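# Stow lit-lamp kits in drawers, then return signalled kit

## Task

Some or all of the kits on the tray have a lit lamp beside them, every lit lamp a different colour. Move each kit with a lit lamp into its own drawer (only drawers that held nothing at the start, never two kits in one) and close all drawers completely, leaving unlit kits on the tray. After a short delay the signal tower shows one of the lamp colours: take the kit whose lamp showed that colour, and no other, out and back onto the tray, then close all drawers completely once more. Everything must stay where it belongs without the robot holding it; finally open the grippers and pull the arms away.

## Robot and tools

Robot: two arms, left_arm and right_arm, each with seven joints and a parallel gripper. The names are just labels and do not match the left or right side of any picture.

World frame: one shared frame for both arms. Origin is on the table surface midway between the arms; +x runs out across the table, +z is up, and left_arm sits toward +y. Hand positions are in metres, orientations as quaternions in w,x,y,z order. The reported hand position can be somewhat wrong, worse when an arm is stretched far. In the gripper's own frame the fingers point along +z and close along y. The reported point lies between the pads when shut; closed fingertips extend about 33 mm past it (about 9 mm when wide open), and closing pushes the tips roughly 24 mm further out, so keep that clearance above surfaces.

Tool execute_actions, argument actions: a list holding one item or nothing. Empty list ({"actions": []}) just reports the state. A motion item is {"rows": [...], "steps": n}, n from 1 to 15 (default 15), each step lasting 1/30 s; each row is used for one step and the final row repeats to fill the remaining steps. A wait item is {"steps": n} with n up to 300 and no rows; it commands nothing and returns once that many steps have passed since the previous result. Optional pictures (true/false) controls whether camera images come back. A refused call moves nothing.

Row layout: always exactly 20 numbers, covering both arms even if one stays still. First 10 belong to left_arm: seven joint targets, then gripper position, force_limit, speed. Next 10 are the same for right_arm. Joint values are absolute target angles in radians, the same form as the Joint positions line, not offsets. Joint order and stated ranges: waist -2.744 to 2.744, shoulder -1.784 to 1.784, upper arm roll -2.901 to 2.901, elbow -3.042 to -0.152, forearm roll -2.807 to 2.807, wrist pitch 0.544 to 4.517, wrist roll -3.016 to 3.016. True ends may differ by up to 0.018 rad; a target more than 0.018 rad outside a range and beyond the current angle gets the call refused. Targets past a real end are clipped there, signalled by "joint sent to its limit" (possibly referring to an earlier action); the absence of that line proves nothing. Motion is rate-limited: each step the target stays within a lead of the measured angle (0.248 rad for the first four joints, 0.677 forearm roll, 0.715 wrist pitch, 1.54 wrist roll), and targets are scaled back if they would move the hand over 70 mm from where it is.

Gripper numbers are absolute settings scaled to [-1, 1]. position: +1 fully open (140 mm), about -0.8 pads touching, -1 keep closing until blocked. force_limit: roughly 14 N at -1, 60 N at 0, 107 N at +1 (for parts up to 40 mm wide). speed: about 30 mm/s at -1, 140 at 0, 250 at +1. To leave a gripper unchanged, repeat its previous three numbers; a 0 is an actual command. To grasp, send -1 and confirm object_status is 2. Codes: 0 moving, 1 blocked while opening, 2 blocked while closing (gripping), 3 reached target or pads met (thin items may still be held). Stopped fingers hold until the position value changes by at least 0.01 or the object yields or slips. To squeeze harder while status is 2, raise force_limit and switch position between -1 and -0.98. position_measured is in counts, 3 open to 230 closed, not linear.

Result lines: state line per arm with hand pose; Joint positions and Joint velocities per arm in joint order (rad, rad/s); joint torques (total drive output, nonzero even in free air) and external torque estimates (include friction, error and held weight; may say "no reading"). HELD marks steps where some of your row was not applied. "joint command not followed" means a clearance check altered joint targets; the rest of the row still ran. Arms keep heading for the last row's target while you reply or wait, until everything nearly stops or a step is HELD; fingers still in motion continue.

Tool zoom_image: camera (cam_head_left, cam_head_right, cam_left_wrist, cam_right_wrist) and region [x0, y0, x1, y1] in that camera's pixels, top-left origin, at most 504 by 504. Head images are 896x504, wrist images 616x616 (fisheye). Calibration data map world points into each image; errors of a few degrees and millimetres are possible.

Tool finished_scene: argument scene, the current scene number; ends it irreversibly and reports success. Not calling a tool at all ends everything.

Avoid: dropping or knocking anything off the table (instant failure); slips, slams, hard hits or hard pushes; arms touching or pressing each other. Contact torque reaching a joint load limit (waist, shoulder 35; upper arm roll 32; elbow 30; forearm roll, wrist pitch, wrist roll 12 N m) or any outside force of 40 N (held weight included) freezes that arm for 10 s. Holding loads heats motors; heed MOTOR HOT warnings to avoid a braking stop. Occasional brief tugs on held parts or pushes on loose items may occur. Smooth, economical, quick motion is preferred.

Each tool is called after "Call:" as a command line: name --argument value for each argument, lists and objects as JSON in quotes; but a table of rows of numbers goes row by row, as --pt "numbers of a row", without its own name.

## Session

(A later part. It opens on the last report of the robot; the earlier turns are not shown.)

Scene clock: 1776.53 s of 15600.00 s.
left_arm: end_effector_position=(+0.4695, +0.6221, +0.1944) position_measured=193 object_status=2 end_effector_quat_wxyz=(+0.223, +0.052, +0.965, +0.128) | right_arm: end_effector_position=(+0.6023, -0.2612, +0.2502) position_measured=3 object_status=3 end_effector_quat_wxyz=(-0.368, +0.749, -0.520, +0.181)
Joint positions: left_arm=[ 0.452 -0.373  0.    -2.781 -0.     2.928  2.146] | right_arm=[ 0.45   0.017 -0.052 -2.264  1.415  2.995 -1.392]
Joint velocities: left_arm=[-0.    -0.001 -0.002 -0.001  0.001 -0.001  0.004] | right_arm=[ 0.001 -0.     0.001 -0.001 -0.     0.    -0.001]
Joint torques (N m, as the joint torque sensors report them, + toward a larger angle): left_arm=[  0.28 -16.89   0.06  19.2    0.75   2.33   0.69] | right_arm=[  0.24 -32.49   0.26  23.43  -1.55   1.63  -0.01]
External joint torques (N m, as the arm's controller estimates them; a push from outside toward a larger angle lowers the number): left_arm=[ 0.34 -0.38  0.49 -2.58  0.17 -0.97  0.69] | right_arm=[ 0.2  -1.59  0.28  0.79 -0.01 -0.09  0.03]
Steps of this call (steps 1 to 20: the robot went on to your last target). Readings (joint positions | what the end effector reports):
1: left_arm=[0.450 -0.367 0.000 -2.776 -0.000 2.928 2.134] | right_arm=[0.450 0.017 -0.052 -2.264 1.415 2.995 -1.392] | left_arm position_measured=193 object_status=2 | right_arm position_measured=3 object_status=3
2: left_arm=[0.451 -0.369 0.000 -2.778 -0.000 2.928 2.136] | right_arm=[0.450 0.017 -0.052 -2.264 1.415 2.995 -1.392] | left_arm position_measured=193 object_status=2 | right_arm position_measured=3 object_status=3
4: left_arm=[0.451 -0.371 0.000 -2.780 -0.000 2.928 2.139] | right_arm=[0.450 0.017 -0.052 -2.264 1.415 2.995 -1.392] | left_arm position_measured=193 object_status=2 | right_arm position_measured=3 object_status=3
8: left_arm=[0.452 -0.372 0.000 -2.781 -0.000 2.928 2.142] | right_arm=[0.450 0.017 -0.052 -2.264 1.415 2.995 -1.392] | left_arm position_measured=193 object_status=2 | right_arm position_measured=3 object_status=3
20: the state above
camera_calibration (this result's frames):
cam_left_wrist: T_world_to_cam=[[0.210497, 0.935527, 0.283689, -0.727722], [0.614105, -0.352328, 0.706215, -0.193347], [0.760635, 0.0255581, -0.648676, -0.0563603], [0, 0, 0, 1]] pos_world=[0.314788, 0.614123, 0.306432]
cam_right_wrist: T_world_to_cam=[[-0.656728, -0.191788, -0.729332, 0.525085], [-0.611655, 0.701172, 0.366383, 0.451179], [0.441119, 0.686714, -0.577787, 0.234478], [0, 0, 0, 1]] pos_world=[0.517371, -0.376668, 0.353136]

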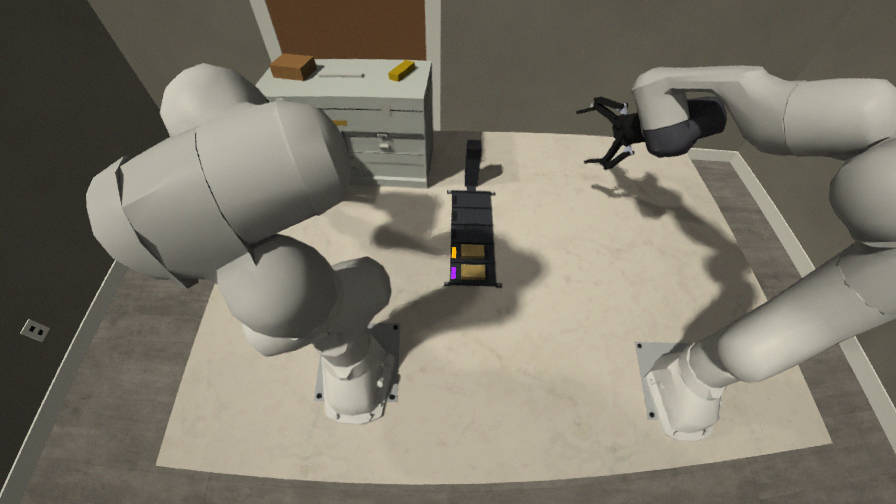

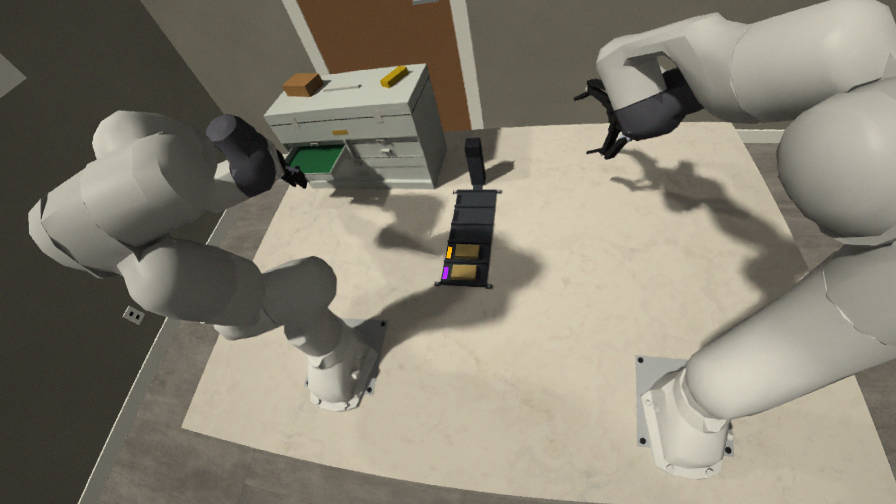

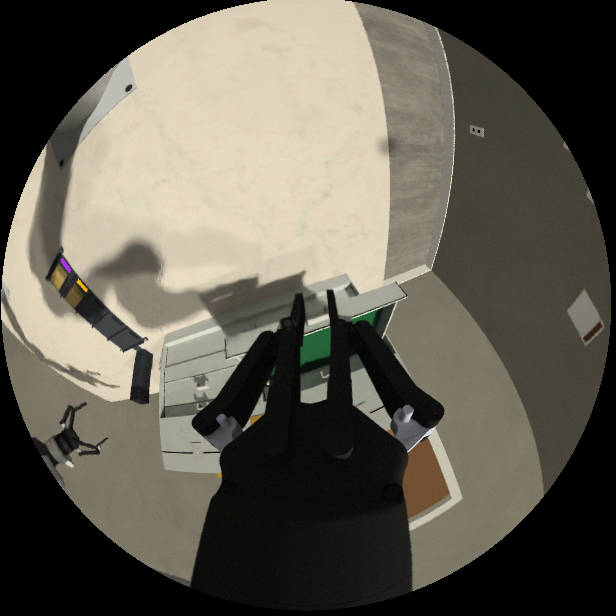

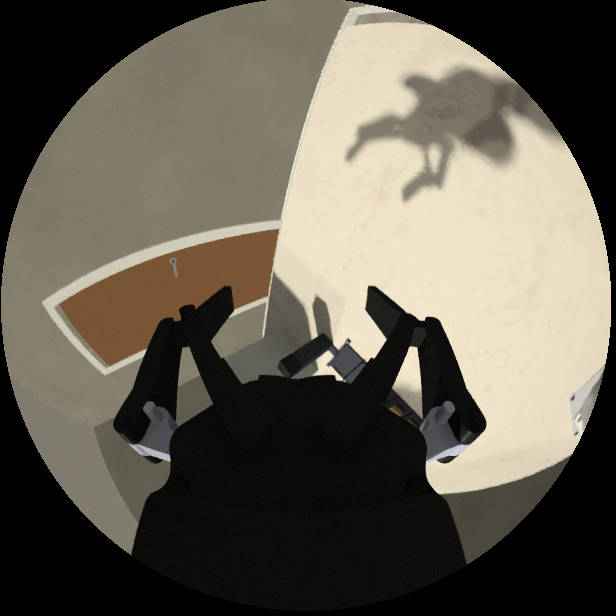

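Call:
execute_actions --actions '[{"rows":[[0.452,-0.373,0,-2.781,0,2.928,2.146,0,0,0,0.45,0.017,-0.05,-2.264,1.415,2.995,-1.392,1,0,0],[0.452,-0.373,0,-2.781,0,2.928,2.146,0,0,0,0.45,0.017,-0.05,-2.264,1.415,2.995,-1.392,1,0,0],[0.452,-0.373,0,-2.781,0,2.928,2.146,0,0,0,0.45,0.017,-0.05,-2.264,1.415,2.995,-1.392,1,0,0],[0.452,-0.373,0,-2.781,0,2.928,2.146,0,0,0,0.45,0.017,-0.05,-2.264,1.415,2.995,-1.392,1,0,0],[0.452,-0.373,0,-2.781,0,2.928,2.146,0,0,0,0.45,0.017,-0.05,-2.264,1.415,2.995,-1.392,1,0,0],[0.452,-0.373,0,-2.781,0,2.928,2.146,0,0,0,0.45,0.017,-0.05,-2.264,1.415,2.995,-1.392,1,0,0],[0.473,-0.434,0,-2.837,0,2.912,2.17,0,0,0,0.45,0.017,-0.05,-2.264,1.415,2.995,-1.392,1,0,0],[0.473,-0.434,0,-2.837,0,2.912,2.17,0,0,0,0.45,0.017,-0.05,-2.264,1.415,2.995,-1.392,1,0,0],[0.473,-0.434,0,-2.837,0,2.912,2.17,0,0,0,0.45,0.017,-0.05,-2.264,1.415,2.995,-1.392,1,0,0],[0.494,-0.498,0,-2.887,0,2.8985,2.19,0,0,0,0.45,0.017,-0.05,-2.264,1.415,2.995,-1.392,1,0,0],[0.494,-0.498,0,-2.887,0,2.8985,2.19,0,0,0,0.45,0.017,-0.05,-2.264,1.415,2.995,-1.392,1,0,0],[0.494,-0.498,0,-2.887,0,2.8985,2.19,0,0,0,0.45,0.017,-0.05,-2.264,1.415,2.995,-1.392,1,0,0],[0.494,-0.498,0,-2.887,0,2.8985,2.19,0,0,0,0.45,0.017,-0.05,-2.264,1.415,2.995,-1.392,1,0,0],[0.494,-0.498,0,-2.887,0,2.45,2.19,0,0,0,0.45,0.017,-0.05,-2.264,1.415,2.995,-1.392,1,0,0]],"steps":15}]' --pictures false

Call:
execute_actions --actions '[{"steps":15}]' --pictures false

Call:
execute_actions --actions '[{"rows":[[-0.746,-0.466,0,-2.85,0,2.42,0.836,0.4,0,0,0.45,0.017,-0.05,-2.264,1.415,2.995,-1.392,1,0,0]],"steps":15}]' --pictures false

Call:
execute_actions --actions '[{"steps":30}]' --pictures false

Call:
execute_actions --actions '[{"rows":[[-0.746,-0.1576,0,-2.5913,0,2.436,0.836,0.4,0,0,0.45,0.017,-0.05,-2.264,1.415,2.995,-1.392,1,0,0]],"steps":15}]' --pictures false

Call:
execute_actions --actions '[{"steps":30}]'

Scene clock: 1821.10 s of 15600.00 s.
left_arm: end_effector_position=(+0.4202, +0.6154, +0.1812) position_measured=129 object_status=0 end_effector_quat_wxyz=(+0.194, +0.045, +0.973, +0.118) | right_arm: end_effector_position=(+0.6023, -0.2612, +0.2502) position_measured=3 object_status=3 end_effector_quat_wxyz=(-0.368, +0.749, -0.520, +0.181)
Joint positions: left_arm=[ 0.488 -0.489 -0.001 -2.874  0.     2.844  2.164] | right_arm=[ 0.45   0.017 -0.052 -2.264  1.415  2.995 -1.392]
Joint velocities: left_arm=[ 0.    -0.04  -0.001 -0.037  0.    -1.009  0.019] | right_arm=[-0.     0.     0.     0.    -0.001  0.     0.001]
Joint torques (N m, as the joint torque sensors report them, + toward a larger angle): left_arm=[  0.72 -12.08   0.31  20.57   0.74   2.63   0.38] | right_arm=[  0.59 -32.62  -0.56  23.07  -1.49   1.67   0.09]
External joint torques (N m, as the arm's controller estimates them; a push from outside toward a larger angle lowers the number): left_arm=[ 0.78 -0.59  0.88 -0.79  0.15 -0.7   0.37] | right_arm=[ 0.67 -1.78 -0.42  0.44  0.04 -0.06  0.13]
Steps of this call (steps 1 to 15: the robot went on to your last target; steps 16 to 90: nothing new was sent; then 41.07 s passed at rest; steps 91 to 105: all 15 steps of this action). Readings (joint positions | what the end effector reports):
91: left_arm=[0.452 -0.373 0.000 -2.781 -0.000 2.928 2.147] | right_arm=[0.450 0.017 -0.052 -2.264 1.415 2.995 -1.392] | left_arm position_measured=193 object_status=0 | right_arm position_measured=3 object_status=3
92: left_arm=[0.452 -0.373 0.000 -2.781 -0.000 2.928 2.147] | right_arm=[0.450 0.017 -0.052 -2.264 1.415 2.995 -1.392] | left_arm position_measured=191 object_status=0 | right_arm position_measured=3 object_status=3
94: left_arm=[0.452 -0.373 0.000 -2.781 -0.000 2.928 2.147] | right_arm=[0.450 0.017 -0.052 -2.264 1.415 2.995 -1.392] | left_arm position_measured=171 object_status=0 | right_arm position_measured=3 object_status=3
98: left_arm=[0.460 -0.402 -0.001 -2.809 0.000 2.925 2.150] | right_arm=[0.450 0.017 -0.052 -2.264 1.415 2.995 -1.392] | left_arm position_measured=141 object_status=0 | right_arm position_measured=3 object_status=3
105: the state above

Scene clock: 1821.60 s of 15600.00 s.
left_arm: end_effector_position=(+0.3261, +0.5653, +0.1165) position_measured=129 object_status=3 end_effector_quat_wxyz=(+0.039, +0.051, +0.998, +0.024) | right_arm: end_effector_position=(+0.6023, -0.2612, +0.2502) position_measured=3 object_status=3 end_effector_quat_wxyz=(-0.368, +0.749, -0.520, +0.181)
Joint positions: left_arm=[ 0.491 -0.495 -0.001 -2.887  0.     2.482  2.178] | right_arm=[ 0.45   0.017 -0.052 -2.264  1.415  2.995 -1.392]
Joint velocities: left_arm=[ 0.001 -0.002 -0.    -0.001  0.    -0.174  0.018] | right_arm=[ 0.002  0.001  0.    -0.     0.001 -0.     0.001]
Joint torques (N m, as the joint torque sensors report them, + toward a larger angle): left_arm=[  1.46 -12.36  -0.56  20.34   0.69   2.18   0.37] | right_arm=[  0.31 -32.79  -0.08  23.35  -1.56   1.67   0.05]
External joint torques (N m, as the arm's controller estimates them; a push from outside toward a larger angle lowers the number): left_arm=[ 1.46 -0.52 -0.1  -1.15  0.1  -0.51  0.37] | right_arm=[ 0.12 -2.05 -0.21  0.76 -0.02 -0.03  0.09]
Steps of this call (steps 1 to 15: the robot went on to your last target). Readings (joint positions | what the end effector reports):
1: left_arm=[0.488 -0.490 -0.001 -2.875 0.000 2.808 2.165] | right_arm=[0.450 0.017 -0.052 -2.264 1.415 2.995 -1.392] | left_arm position_measured=129 object_status=3 | right_arm position_measured=3 object_status=3
2: left_arm=[0.488 -0.491 -0.001 -2.877 0.000 2.772 2.165] | right_arm=[0.450 0.017 -0.052 -2.264 1.415 2.995 -1.392] | left_arm position_measured=129 object_status=3 | right_arm position_measured=3 object_status=3
4: left_arm=[0.489 -0.492 -0.001 -2.880 0.000 2.700 2.167] | right_arm=[0.450 0.017 -0.052 -2.264 1.415 2.995 -1.392] | left_arm position_measured=129 object_status=3 | right_arm position_measured=3 object_status=3
8: left_arm=[0.490 -0.495 -0.001 -2.885 0.000 2.570 2.173] | right_arm=[0.450 0.017 -0.052 -2.264 1.415 2.995 -1.392] | left_arm position_measured=129 object_status=3 | right_arm position_measured=3 object_status=3
15: the state above

Scene clock: 1822.10 s of 15600.00 s.
left_arm: end_effector_position=(+0.3431, +0.2536, +0.1177) position_measured=78 object_status=3 end_effector_quat_wxyz=(+0.025, +0.023, +0.999, -0.010) | right_arm: end_effector_position=(+0.6023, -0.2612, +0.2502) position_measured=3 object_status=3 end_effector_quat_wxyz=(-0.368, +0.749, -0.520, +0.181)
Joint positions: left_arm=[-0.404 -0.469  0.001 -2.849 -0.001  2.434  1.227] | right_arm=[ 0.45   0.017 -0.052 -2.264  1.415  2.995 -1.392]
Joint velocities: left_arm=[-1.739  0.003 -0.079  0.006  0.002 -0.027 -0.969] | right_arm=[ 0.     0.001 -0.     0.     0.     0.     0.   ]
Joint torques (N m, as the joint torque sensors report them, + toward a larger angle): left_arm=[  4.69 -10.89   3.67  19.78   0.86   1.67  -0.54] | right_arm=[  0.23 -32.97  -0.32  22.99  -1.52   1.65   0.02]
External joint torques (N m, as the arm's controller estimates them; a push from outside toward a larger angle lowers the number): left_arm=[-2.44  2.18  0.07 -0.25  0.33 -0.63 -0.56] | right_arm=[ 0.12 -2.07 -0.37  0.33  0.02 -0.07  0.06]
Steps of this call (steps 1 to 15: all 15 steps of this action). Readings (joint positions | what the end effector reports):
1: left_arm=[0.449 -0.491 0.011 -2.881 -0.001 2.474 2.078] | right_arm=[0.450 0.017 -0.052 -2.264 1.415 2.995 -1.392] | left_arm position_measured=129 object_status=0 | right_arm position_measured=3 object_status=3
2: left_arm=[0.390 -0.485 0.010 -2.873 -0.001 2.467 1.980] | right_arm=[0.450 0.017 -0.052 -2.264 1.415 2.995 -1.392] | left_arm position_measured=122 object_status=0 | right_arm position_measured=3 object_status=3
4: left_arm=[0.269 -0.477 0.007 -2.862 -0.001 2.457 1.807] | right_arm=[0.450 0.017 -0.052 -2.264 1.415 2.995 -1.392] | left_arm position_measured=107 object_status=0 | right_arm position_measured=3 object_status=3
8: left_arm=[0.027 -0.471 0.003 -2.852 -0.001 2.444 1.535] | right_arm=[0.450 0.017 -0.052 -2.264 1.415 2.995 -1.392] | left_arm position_measured=79 object_status=0 | right_arm position_measured=3 object_status=3
15: the state above

Scene clock: 1823.10 s of 15600.00 s.
left_arm: end_effector_position=(+0.2760, +0.1521, +0.1165) position_measured=78 object_status=3 end_effector_quat_wxyz=(+0.016, +0.009, +1.000, -0.014) | right_arm: end_effector_position=(+0.6023, -0.2612, +0.2502) position_measured=3 object_status=3 end_effector_quat_wxyz=(-0.368, +0.749, -0.520, +0.181)
Joint positions: left_arm=[-0.743 -0.468 -0.003 -2.849 -0.001  2.424  0.858] | right_arm=[ 0.45   0.017 -0.052 -2.264  1.415  2.995 -1.392]
Joint velocities: left_arm=[ 0.001  0.     0.    -0.001 -0.     0.    -0.052] | right_arm=[-0.    -0.001  0.001 -0.002 -0.    -0.001  0.001]
Joint torques (N m, as the joint torque sensors report them, + toward a larger angle): left_arm=[ -1.91 -11.28   2.2   20.41   0.96   1.98  -0.19] | right_arm=[  0.35 -32.51   0.21  23.54  -1.54   1.65   0.05]
External joint torques (N m, as the arm's controller estimates them; a push from outside toward a larger angle lowers the number): left_arm=[-1.95  1.53  2.55 -0.99  0.42 -0.57 -0.19] | right_arm=[ 0.34 -1.64  0.25  0.94 -0.01 -0.07  0.09]
Steps of this call (steps 1 to 30: the robot went on to your last target). Readings (joint positions | what the end effector reports):
1: left_arm=[-0.466 -0.469 0.001 -2.849 -0.001 2.433 1.196] | right_arm=[0.450 0.017 -0.052 -2.264 1.415 2.995 -1.392] | left_arm position_measured=78 object_status=3 | right_arm position_measured=3 object_status=3
2: left_arm=[-0.528 -0.469 0.001 -2.849 -0.001 2.432 1.167] | right_arm=[0.450 0.017 -0.052 -2.264 1.415 2.995 -1.392] | left_arm position_measured=78 object_status=3 | right_arm position_measured=3 object_status=3
4: left_arm=[-0.644 -0.468 -0.002 -2.849 -0.001 2.430 1.107] | right_arm=[0.450 0.017 -0.052 -2.264 1.415 2.995 -1.392] | left_arm position_measured=78 object_status=3 | right_arm position_measured=3 object_status=3
8: left_arm=[-0.730 -0.468 -0.006 -2.849 -0.001 2.427 1.013] | right_arm=[0.450 0.017 -0.052 -2.264 1.415 2.995 -1.392] | left_arm position_measured=78 object_status=3 | right_arm position_measured=3 object_status=3
30: the state above

Scene clock: 1823.60 s of 15600.00 s.
left_arm: end_effector_position=(+0.3307, +0.1027, +0.1015) position_measured=78 object_status=3 end_effector_quat_wxyz=(-0.001, +0.003, +1.000, +0.000) | right_arm: end_effector_position=(+0.6023, -0.2612, +0.2502) position_measured=3 object_status=3 end_effector_quat_wxyz=(-0.368, +0.749, -0.520, +0.181)
Joint positions: left_arm=[-0.744 -0.16  -0.002 -2.593 -0.001  2.432  0.846] | right_arm=[ 0.45   0.017 -0.052 -2.264  1.415  2.995 -1.392]
Joint velocities: left_arm=[-0.001  0.002 -0.     0.008  0.001  0.    -0.01 ] | right_arm=[0.001 0.    0.001 0.    0.001 0.001 0.001]
Joint torques (N m, as the joint torque sensors report them, + toward a larger angle): left_arm=[ -1.33 -22.45   1.14  20.88   1.02   3.2   -0.25] | right_arm=[  0.29 -32.74  -0.45  23.09  -1.53   1.64   0.05]
External joint torques (N m, as the arm's controller estimates them; a push from outside toward a larger angle lowers the number): left_arm=[-1.3   0.3   1.3   0.4   0.5   0.79 -0.25] | right_arm=[ 0.27 -1.86 -0.41  0.43  0.01 -0.09  0.1 ]
Steps of this call (steps 1 to 15: all 15 steps of this action). Readings (joint positions | what the end effector reports):
1: left_arm=[-0.743 -0.422 -0.002 -2.805 -0.001 2.420 0.857] | right_arm=[0.450 0.017 -0.052 -2.264 1.415 2.995 -1.392] | left_arm position_measured=78 object_status=3 | right_arm position_measured=3 object_status=3
2: left_arm=[-0.743 -0.348 -0.002 -2.734 -0.001 2.423 0.856] | right_arm=[0.450 0.017 -0.052 -2.264 1.415 2.995 -1.392] | left_arm position_measured=78 object_status=3 | right_arm position_measured=3 object_status=3
4: left_arm=[-0.744 -0.238 -0.002 -2.645 -0.001 2.430 0.853] | right_arm=[0.450 0.017 -0.052 -2.264 1.415 2.995 -1.392] | left_arm position_measured=78 object_status=3 | right_arm position_measured=3 object_status=3
8: left_arm=[-0.744 -0.168 -0.002 -2.603 -0.001 2.432 0.849] | right_arm=[0.450 0.017 -0.052 -2.264 1.415 2.995 -1.392] | left_arm position_measured=78 object_status=3 | right_arm position_measured=3 object_status=3
15: the state above

Scene clock: 1824.60 s of 15600.00 s.
left_arm: end_effector_position=(+0.3309, +0.1025, +0.1015) position_measured=78 object_status=3 end_effector_quat_wxyz=(-0.001, +0.001, +1.000, +0.000) | right_arm: end_effector_position=(+0.6023, -0.2612, +0.2502) position_measured=3 object_status=3 end_effector_quat_wxyz=(-0.368, +0.749, -0.520, +0.181)
Joint positions: left_arm=[-0.744 -0.16  -0.002 -2.593 -0.001  2.432  0.843] | right_arm=[ 0.45   0.017 -0.052 -2.264  1.415  2.995 -1.392]
Joint velocities: left_arm=[ 0.     0.    -0.     0.001 -0.     0.001 -0.002] | right_arm=[ 0.    -0.    -0.001 -0.001  0.    -0.001 -0.002]
Joint torques (N m, as the joint torque sensors report them, + toward a larger angle): left_arm=[ -1.56 -21.16   1.36  21.15   1.11   3.18  -0.2 ] | right_arm=[  0.65 -32.71  -0.29  23.12  -1.55   1.64   0.03]
External joint torques (N m, as the arm's controller estimates them; a push from outside toward a larger angle lowers the number): left_arm=[-1.49  1.67  1.57  0.49  0.6   0.73 -0.2 ] | right_arm=[ 0.74 -1.78 -0.14  0.45 -0.02 -0.1   0.07]
Steps of this call (steps 1 to 15: the robot went on to your last target; steps 16 to 30: nothing new was sent). Readings (joint positions | what the end effector reports):
1: left_arm=[-0.744 -0.160 -0.002 -2.593 -0.001 2.432 0.845] | right_arm=[0.450 0.017 -0.052 -2.264 1.415 2.995 -1.392] | left_arm position_measured=78 object_status=3 | right_arm position_measured=3 object_status=3
2: left_arm=[-0.744 -0.160 -0.002 -2.593 -0.001 2.432 0.845] | right_arm=[0.450 0.017 -0.052 -2.264 1.415 2.995 -1.392] | left_arm position_measured=78 object_status=3 | right_arm position_measured=3 object_status=3
4: left_arm=[-0.744 -0.160 -0.002 -2.593 -0.001 2.432 0.845] | right_arm=[0.450 0.017 -0.052 -2.264 1.415 2.995 -1.392] | left_arm position_measured=78 object_status=3 | right_arm position_measured=3 object_status=3
8: left_arm=[-0.744 -0.160 -0.002 -2.593 -0.001 2.432 0.844] | right_arm=[0.450 0.017 -0.052 -2.264 1.415 2.995 -1.392] | left_arm position_measured=78 object_status=3 | right_arm position_measured=3 object_status=3
30: the state above
All arms were judged still, so your last target was given up. Only a new action makes them travel on or press farther. Fingers that are still opening or closing keep moving.
camera_calibration (this result's frames):
cam_left_wrist: T_world_to_cam=[[0.16122, 0.985347, -0.0556761, -0.140478], [0.899935, -0.123619, 0.418133, -0.314488], [0.405123, -0.117516, -0.906678, 0.160649], [0, 0, 0, 1]] pos_world=[0.240584, 0.118422, 0.269334]
cam_right_wrist: T_world_to_cam=[[-0.656726, -0.191795, -0.729332, 0.525082], [-0.611663, 0.701165, 0.366383, 0.451176], [0.441111, 0.686719, -0.577787, 0.23448], [0, 0, 0, 1]] pos_world=[0.517371, -0.376662, 0.353136]

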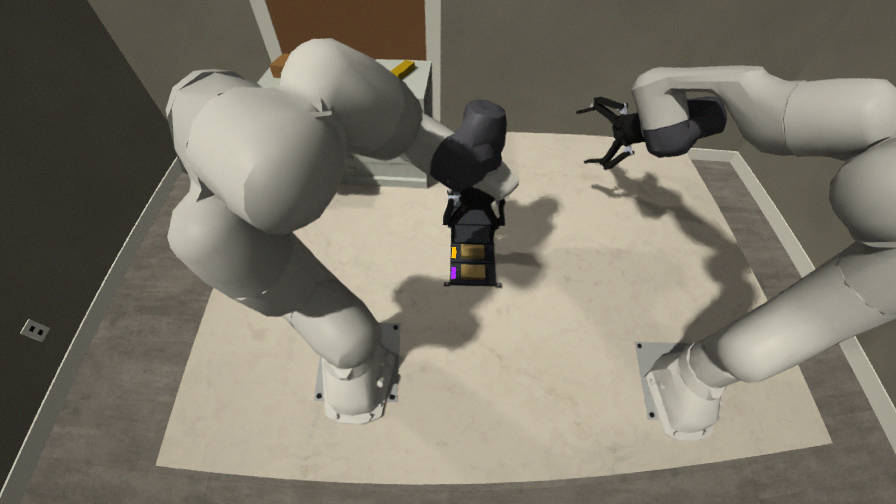

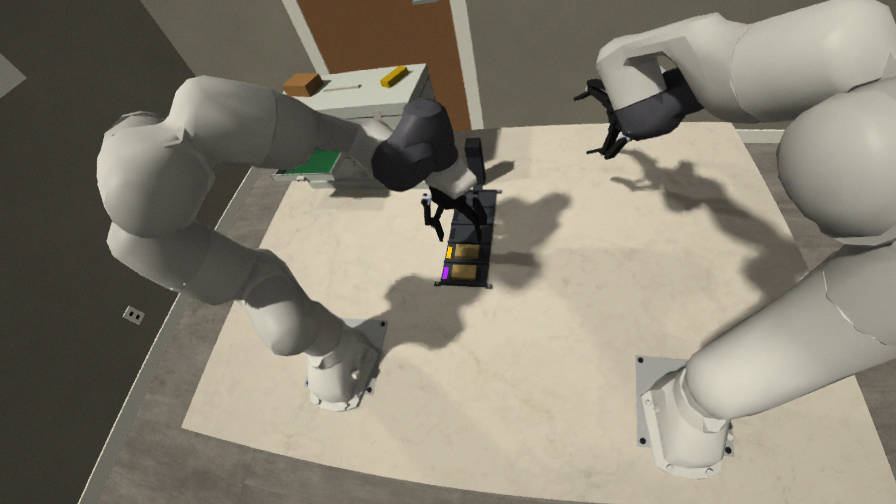

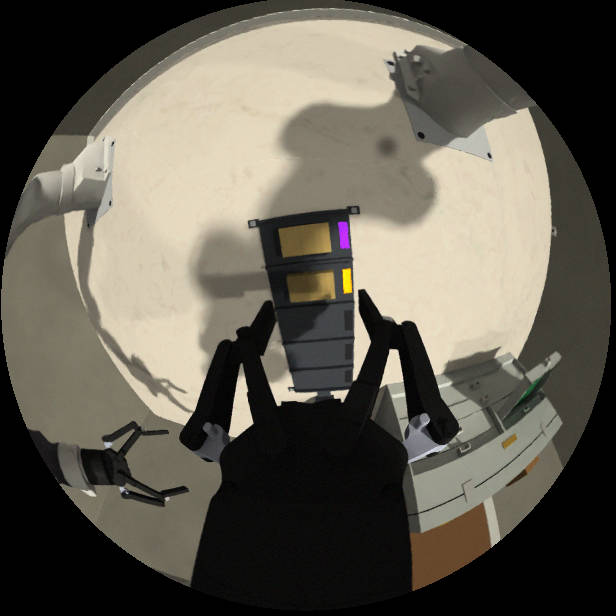

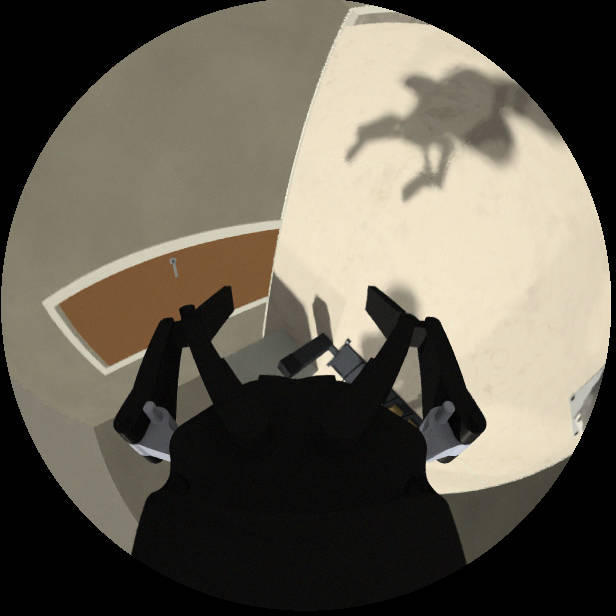

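Call:
execute_actions --actions '[{"rows":[[-0.746,-0.105,0,-2.598,0,2.5,0.836,0.4,0,0,0.45,0.017,-0.05,-2.264,1.415,2.995,-1.392,1,0,0],[-0.746,-0.105,0,-2.598,0,2.5,0.836,0.4,0,0,0.45,0.017,-0.05,-2.264,1.415,2.995,-1.392,1,0,0],[-0.746,-0.105,0,-2.598,0,2.53,0.836,0.4,0,0,0.45,0.017,-0.05,-2.264,1.415,2.995,-1.392,1,0,0],[-0.746,-0.105,0,-2.598,0,2.556,0.836,0.4,0,0,0.45,0.017,-0.05,-2.264,1.415,2.995,-1.392,1,0,0],[-0.746,-0.057,0,-2.61,0,2.556,0.836,0.4,0,0,0.45,0.017,-0.05,-2.264,1.415,2.995,-1.392,1,0,0],[-0.746,-0.057,0,-2.61,0,2.556,0.836,0.4,0,0,0.45,0.017,-0.05,-2.264,1.415,2.995,-1.392,1,0,0],[-0.746,-0.057,0,-2.61,0,2.556,0.836,0.4,0,0,0.45,0.017,-0.05,-2.264,1.415,2.995,-1.392,1,0,0],[-0.746,-0.057,0,-2.61,0,2.556,0.836,0.4,0,0,0.45,0.017,-0.05,-2.264,1.415,2.995,-1.392,1,0,0],[-0.746,-0.057,0,-2.61,0,2.58,0.836,0.4,0,0,0.45,0.017,-0.05,-2.264,1.415,2.995,-1.392,1,0,0],[-0.746,-0.057,0,-2.61,0,2.6,0.836,0.4,0,0,0.45,0.017,-0.05,-2.264,1.415,2.995,-1.392,1,0,0],[-0.746,-0.018,0,-2.6156,0,2.62,0.836,0.4,0,0,0.45,0.017,-0.05,-2.264,1.415,2.995,-1.392,1,0,0],[-0.746,-0.018,0,-2.6156,0,2.642,0.836,0.4,0,0,0.45,0.017,-0.05,-2.264,1.415,2.995,-1.392,1,0,0],[-0.746,-0.018,0,-2.6156,0,2.642,0.836,0.4,0,0,0.45,0.017,-0.05,-2.264,1.415,2.995,-1.392,1,0,0],[-0.746,-0.018,0,-2.6156,0,2.642,0.836,0.4,0,0,0.45,0.017,-0.05,-2.264,1.415,2.995,-1.392,1,0,0],[-0.746,0.02,0,-2.619,0,2.642,0.836,0.4,0,0,0.45,0.017,-0.05,-2.264,1.415,2.995,-1.392,1,0,0]],"steps":15}]' --pictures false

Call:
execute_actions --actions '[{"steps":25}]' --pictures false

Call:
execute_actions --actions '[{"rows":[[-0.746,0.02,0,-2.619,0,2.642,0.836,-1,0,-0.6,0.45,0.017,-0.05,-2.264,1.415,2.995,-1.392,1,0,0]],"steps":15}]' --pictures false

Call:
execute_actions --actions '[{"steps":15}]' --pictures false

Scene clock: 1854.17 s of 15600.00 s.
left_arm: end_effector_position=(+0.3346, +0.0992, +0.0469) position_measured=78 object_status=3 end_effector_quat_wxyz=(+0.002, +0.001, +1.000, -0.002) | right_arm: end_effector_position=(+0.6023, -0.2612, +0.2502) position_measured=3 object_status=3 end_effector_quat_wxyz=(-0.368, +0.749, -0.520, +0.181)
Joint positions: left_arm=[-0.744 -0.018 -0.002 -2.613 -0.001  2.601  0.843] | right_arm=[ 0.45   0.017 -0.052 -2.264  1.415  2.995 -1.392]
Joint velocities: left_arm=[ 0.001  0.359  0.     0.006  0.     0.26  -0.001] | right_arm=[ 0.     0.001  0.    -0.001 -0.001 -0.    -0.001]
Joint torques (N m, as the joint torque sensors report them, + toward a larger angle): left_arm=[ -1.81 -20.59   1.47  15.44   0.94   2.44  -0.28] | right_arm=[  0.27 -33.16   0.19  23.18  -1.55   1.66   0.04]
External joint torques (N m, as the arm's controller estimates them; a push from outside toward a larger angle lowers the number): left_arm=[-1.79  1.06  1.52  0.85  0.5   0.85 -0.28] | right_arm=[ 0.21 -2.35  0.19  0.57 -0.02 -0.06  0.08]
Steps of this call (steps 1 to 90: nothing new was sent; then 26.07 s passed at rest; steps 91 to 105: all 15 steps of this action). Readings (joint positions | what the end effector reports):
91: left_arm=[-0.744 -0.151 -0.002 -2.591 -0.001 2.443 0.843] | right_arm=[0.450 0.017 -0.052 -2.264 1.415 2.995 -1.392] | left_arm position_measured=78 object_status=3 | right_arm position_measured=3 object_status=3
92: left_arm=[-0.744 -0.138 -0.002 -2.591 -0.001 2.454 0.843] | right_arm=[0.450 0.017 -0.052 -2.264 1.415 2.995 -1.392] | left_arm position_measured=78 object_status=3 | right_arm position_measured=3 object_status=3
94: left_arm=[-0.744 -0.117 -0.002 -2.596 -0.001 2.480 0.843] | right_arm=[0.450 0.017 -0.052 -2.264 1.415 2.995 -1.392] | left_arm position_measured=78 object_status=3 | right_arm position_measured=3 object_status=3
98: left_arm=[-0.744 -0.069 -0.002 -2.607 -0.001 2.520 0.843] | right_arm=[0.450 0.017 -0.052 -2.264 1.415 2.995 -1.392] | left_arm position_measured=78 object_status=3 | right_arm position_measured=3 object_status=3
105: the state above

Scene clock: 1855.00 s of 15600.00 s.
left_arm: end_effector_position=(+0.3329, +0.1007, +0.0325) position_measured=78 object_status=3 end_effector_quat_wxyz=(-0.000, +0.001, +1.000, -0.000) | right_arm: end_effector_position=(+0.6023, -0.2612, +0.2502) position_measured=3 object_status=3 end_effector_quat_wxyz=(-0.368, +0.749, -0.520, +0.181)
Joint positions: left_arm=[-0.744  0.018 -0.002 -2.619 -0.001  2.638  0.843] | right_arm=[ 0.45   0.017 -0.052 -2.264  1.415  2.995 -1.392]
Joint velocities: left_arm=[-0.001  0.002 -0.001  0.001 -0.001  0.003 -0.002] | right_arm=[ 0.     0.    -0.     0.    -0.001 -0.    -0.   ]
Joint torques (N m, as the joint torque sensors report them, + toward a larger angle): left_arm=[ -2.06 -25.53   1.32  17.76   0.95   3.12  -0.22] | right_arm=[  0.18 -32.64   0.03  22.78  -1.54   1.65   0.04]
External joint torques (N m, as the arm's controller estimates them; a push from outside toward a larger angle lowers the number): left_arm=[-1.98  0.71  1.39 -0.08  0.56  0.67 -0.22] | right_arm=[ 0.02 -1.74 -0.06  0.09  0.01 -0.06  0.08]
Steps of this call (steps 1 to 25: the robot went on to your last target). Readings (joint positions | what the end effector reports):
1: left_arm=[-0.744 -0.006 -0.002 -2.614 -0.001 2.608 0.843] | right_arm=[0.450 0.017 -0.052 -2.264 1.415 2.995 -1.392] | left_arm position_measured=78 object_status=3 | right_arm position_measured=3 object_status=3
2: left_arm=[-0.744 0.004 -0.002 -2.616 -0.001 2.613 0.843] | right_arm=[0.450 0.017 -0.052 -2.264 1.415 2.995 -1.392] | left_arm position_measured=78 object_status=3 | right_arm position_measured=3 object_status=3
4: left_arm=[-0.744 0.015 -0.002 -2.619 -0.001 2.620 0.843] | right_arm=[0.450 0.017 -0.052 -2.264 1.415 2.995 -1.392] | left_arm position_measured=78 object_status=3 | right_arm position_measured=3 object_status=3
8: left_arm=[-0.744 0.018 -0.002 -2.619 -0.001 2.629 0.843] | right_arm=[0.450 0.017 -0.052 -2.264 1.415 2.995 -1.392] | left_arm position_measured=78 object_status=3 | right_arm position_measured=3 object_status=3
25: the state above

Scene clock: 1855.50 s of 15600.00 s.
left_arm: end_effector_position=(+0.3334, +0.1002, +0.0330) position_measured=132 object_status=0 end_effector_quat_wxyz=(+0.001, +0.001, +1.000, -0.001) | right_arm: end_effector_position=(+0.6023, -0.2612, +0.2502) position_measured=3 object_status=3 end_effector_quat_wxyz=(-0.368, +0.749, -0.520, +0.181)
Joint positions: left_arm=[-0.744  0.018 -0.002 -2.619 -0.001  2.639  0.843] | right_arm=[ 0.45   0.017 -0.052 -2.264  1.415  2.995 -1.392]
Joint velocities: left_arm=[ 0.001  0.002 -0.001 -0.     0.    -0.    -0.   ] | right_arm=[ 0.001  0.001  0.001 -0.     0.     0.    -0.   ]
Joint torques (N m, as the joint torque sensors report them, + toward a larger angle): left_arm=[ -1.57 -24.23   1.78  17.65   0.9    3.07  -0.25] | right_arm=[  0.31 -32.61   0.    23.21  -1.58   1.61   0.06]
External joint torques (N m, as the arm's controller estimates them; a push from outside toward a larger angle lowers the number): left_arm=[-1.6   1.61  1.74  0.06  0.51  0.67 -0.24] | right_arm=[ 0.26 -1.7   0.01  0.5  -0.04 -0.11  0.1 ]
Steps of this call (steps 1 to 15: all 15 steps of this action). Readings (joint positions | what the end effector reports):
1: left_arm=[-0.744 0.018 -0.002 -2.619 -0.001 2.638 0.843] | right_arm=[0.450 0.017 -0.052 -2.264 1.415 2.995 -1.392] | left_arm position_measured=78 object_status=0 | right_arm position_measured=3 object_status=3
2: left_arm=[-0.744 0.018 -0.002 -2.619 -0.001 2.638 0.843] | right_arm=[0.450 0.017 -0.052 -2.264 1.415 2.995 -1.392] | left_arm position_measured=82 object_status=0 | right_arm position_measured=3 object_status=3
4: left_arm=[-0.744 0.018 -0.002 -2.619 -0.001 2.638 0.843] | right_arm=[0.450 0.017 -0.052 -2.264 1.415 2.995 -1.392] | left_arm position_measured=90 object_status=0 | right_arm position_measured=3 object_status=3
8: left_arm=[-0.744 0.018 -0.002 -2.619 -0.001 2.638 0.843] | right_arm=[0.450 0.017 -0.052 -2.264 1.415 2.995 -1.392] | left_arm position_measured=106 object_status=0 | right_arm position_measured=3 object_status=3
15: the state above

Scene clock: 1856.00 s of 15600.00 s.
left_arm: end_effector_position=(+0.3334, +0.1002, +0.0330) position_measured=132 object_status=2 end_effector_quat_wxyz=(+0.001, +0.001, +1.000, -0.001) | right_arm: end_effector_position=(+0.6023, -0.2612, +0.2502) position_measured=3 object_status=3 end_effector_quat_wxyz=(-0.368, +0.749, -0.520, +0.181)
Joint positions: left_arm=[-0.744  0.018 -0.002 -2.619 -0.001  2.639  0.843] | right_arm=[ 0.45   0.017 -0.052 -2.264  1.415  2.995 -1.392]
Joint velocities: left_arm=[ 0.     0.001 -0.    -0.     0.001  0.     0.001] | right_arm=[ 0.    -0.001  0.001 -0.001  0.     0.     0.   ]
Joint torques (N m, as the joint torque sensors report them, + toward a larger angle): left_arm=[ -2.07 -24.47   1.02  18.14   0.93   3.05  -0.17] | right_arm=[  0.6  -32.67  -0.05  23.13  -1.54   1.66   0.03]
External joint torques (N m, as the arm's controller estimates them; a push from outside toward a larger angle lowers the number): left_arm=[-2.03  1.69  1.05  0.35  0.54  0.61 -0.17] | right_arm=[ 0.48 -1.72 -0.11  0.46  0.   -0.05  0.07]
Steps of this call (steps 1 to 15: the robot went on to your last target). Readings (joint positions | what the end effector reports):
1: left_arm=[-0.744 0.018 -0.002 -2.619 -0.001 2.639 0.843] | right_arm=[0.450 0.017 -0.052 -2.264 1.415 2.995 -1.392] | left_arm position_measured=132 object_status=0 | right_arm position_measured=3 object_status=3
2: left_arm=[-0.744 0.018 -0.002 -2.619 -0.001 2.639 0.843] | right_arm=[0.450 0.017 -0.052 -2.264 1.415 2.995 -1.392] | left_arm position_measured=132 object_status=0 | right_arm position_measured=3 object_status=3
4: left_arm=[-0.744 0.018 -0.002 -2.619 -0.001 2.639 0.843] | right_arm=[0.450 0.017 -0.052 -2.264 1.415 2.995 -1.392] | left_arm position_measured=132 object_status=0 | right_arm position_measured=3 object_status=3
8: left_arm=[-0.744 0.018 -0.002 -2.619 -0.001 2.639 0.843] | right_arm=[0.450 0.017 -0.052 -2.264 1.415 2.995 -1.392] | left_arm position_measured=132 object_status=2 | right_arm position_measured=3 object_status=3
15: the state above
All arms were judged still, so your last target was given up. Only a new action makes them travel on or press farther. Fingers that are still opening or closing keep moving.


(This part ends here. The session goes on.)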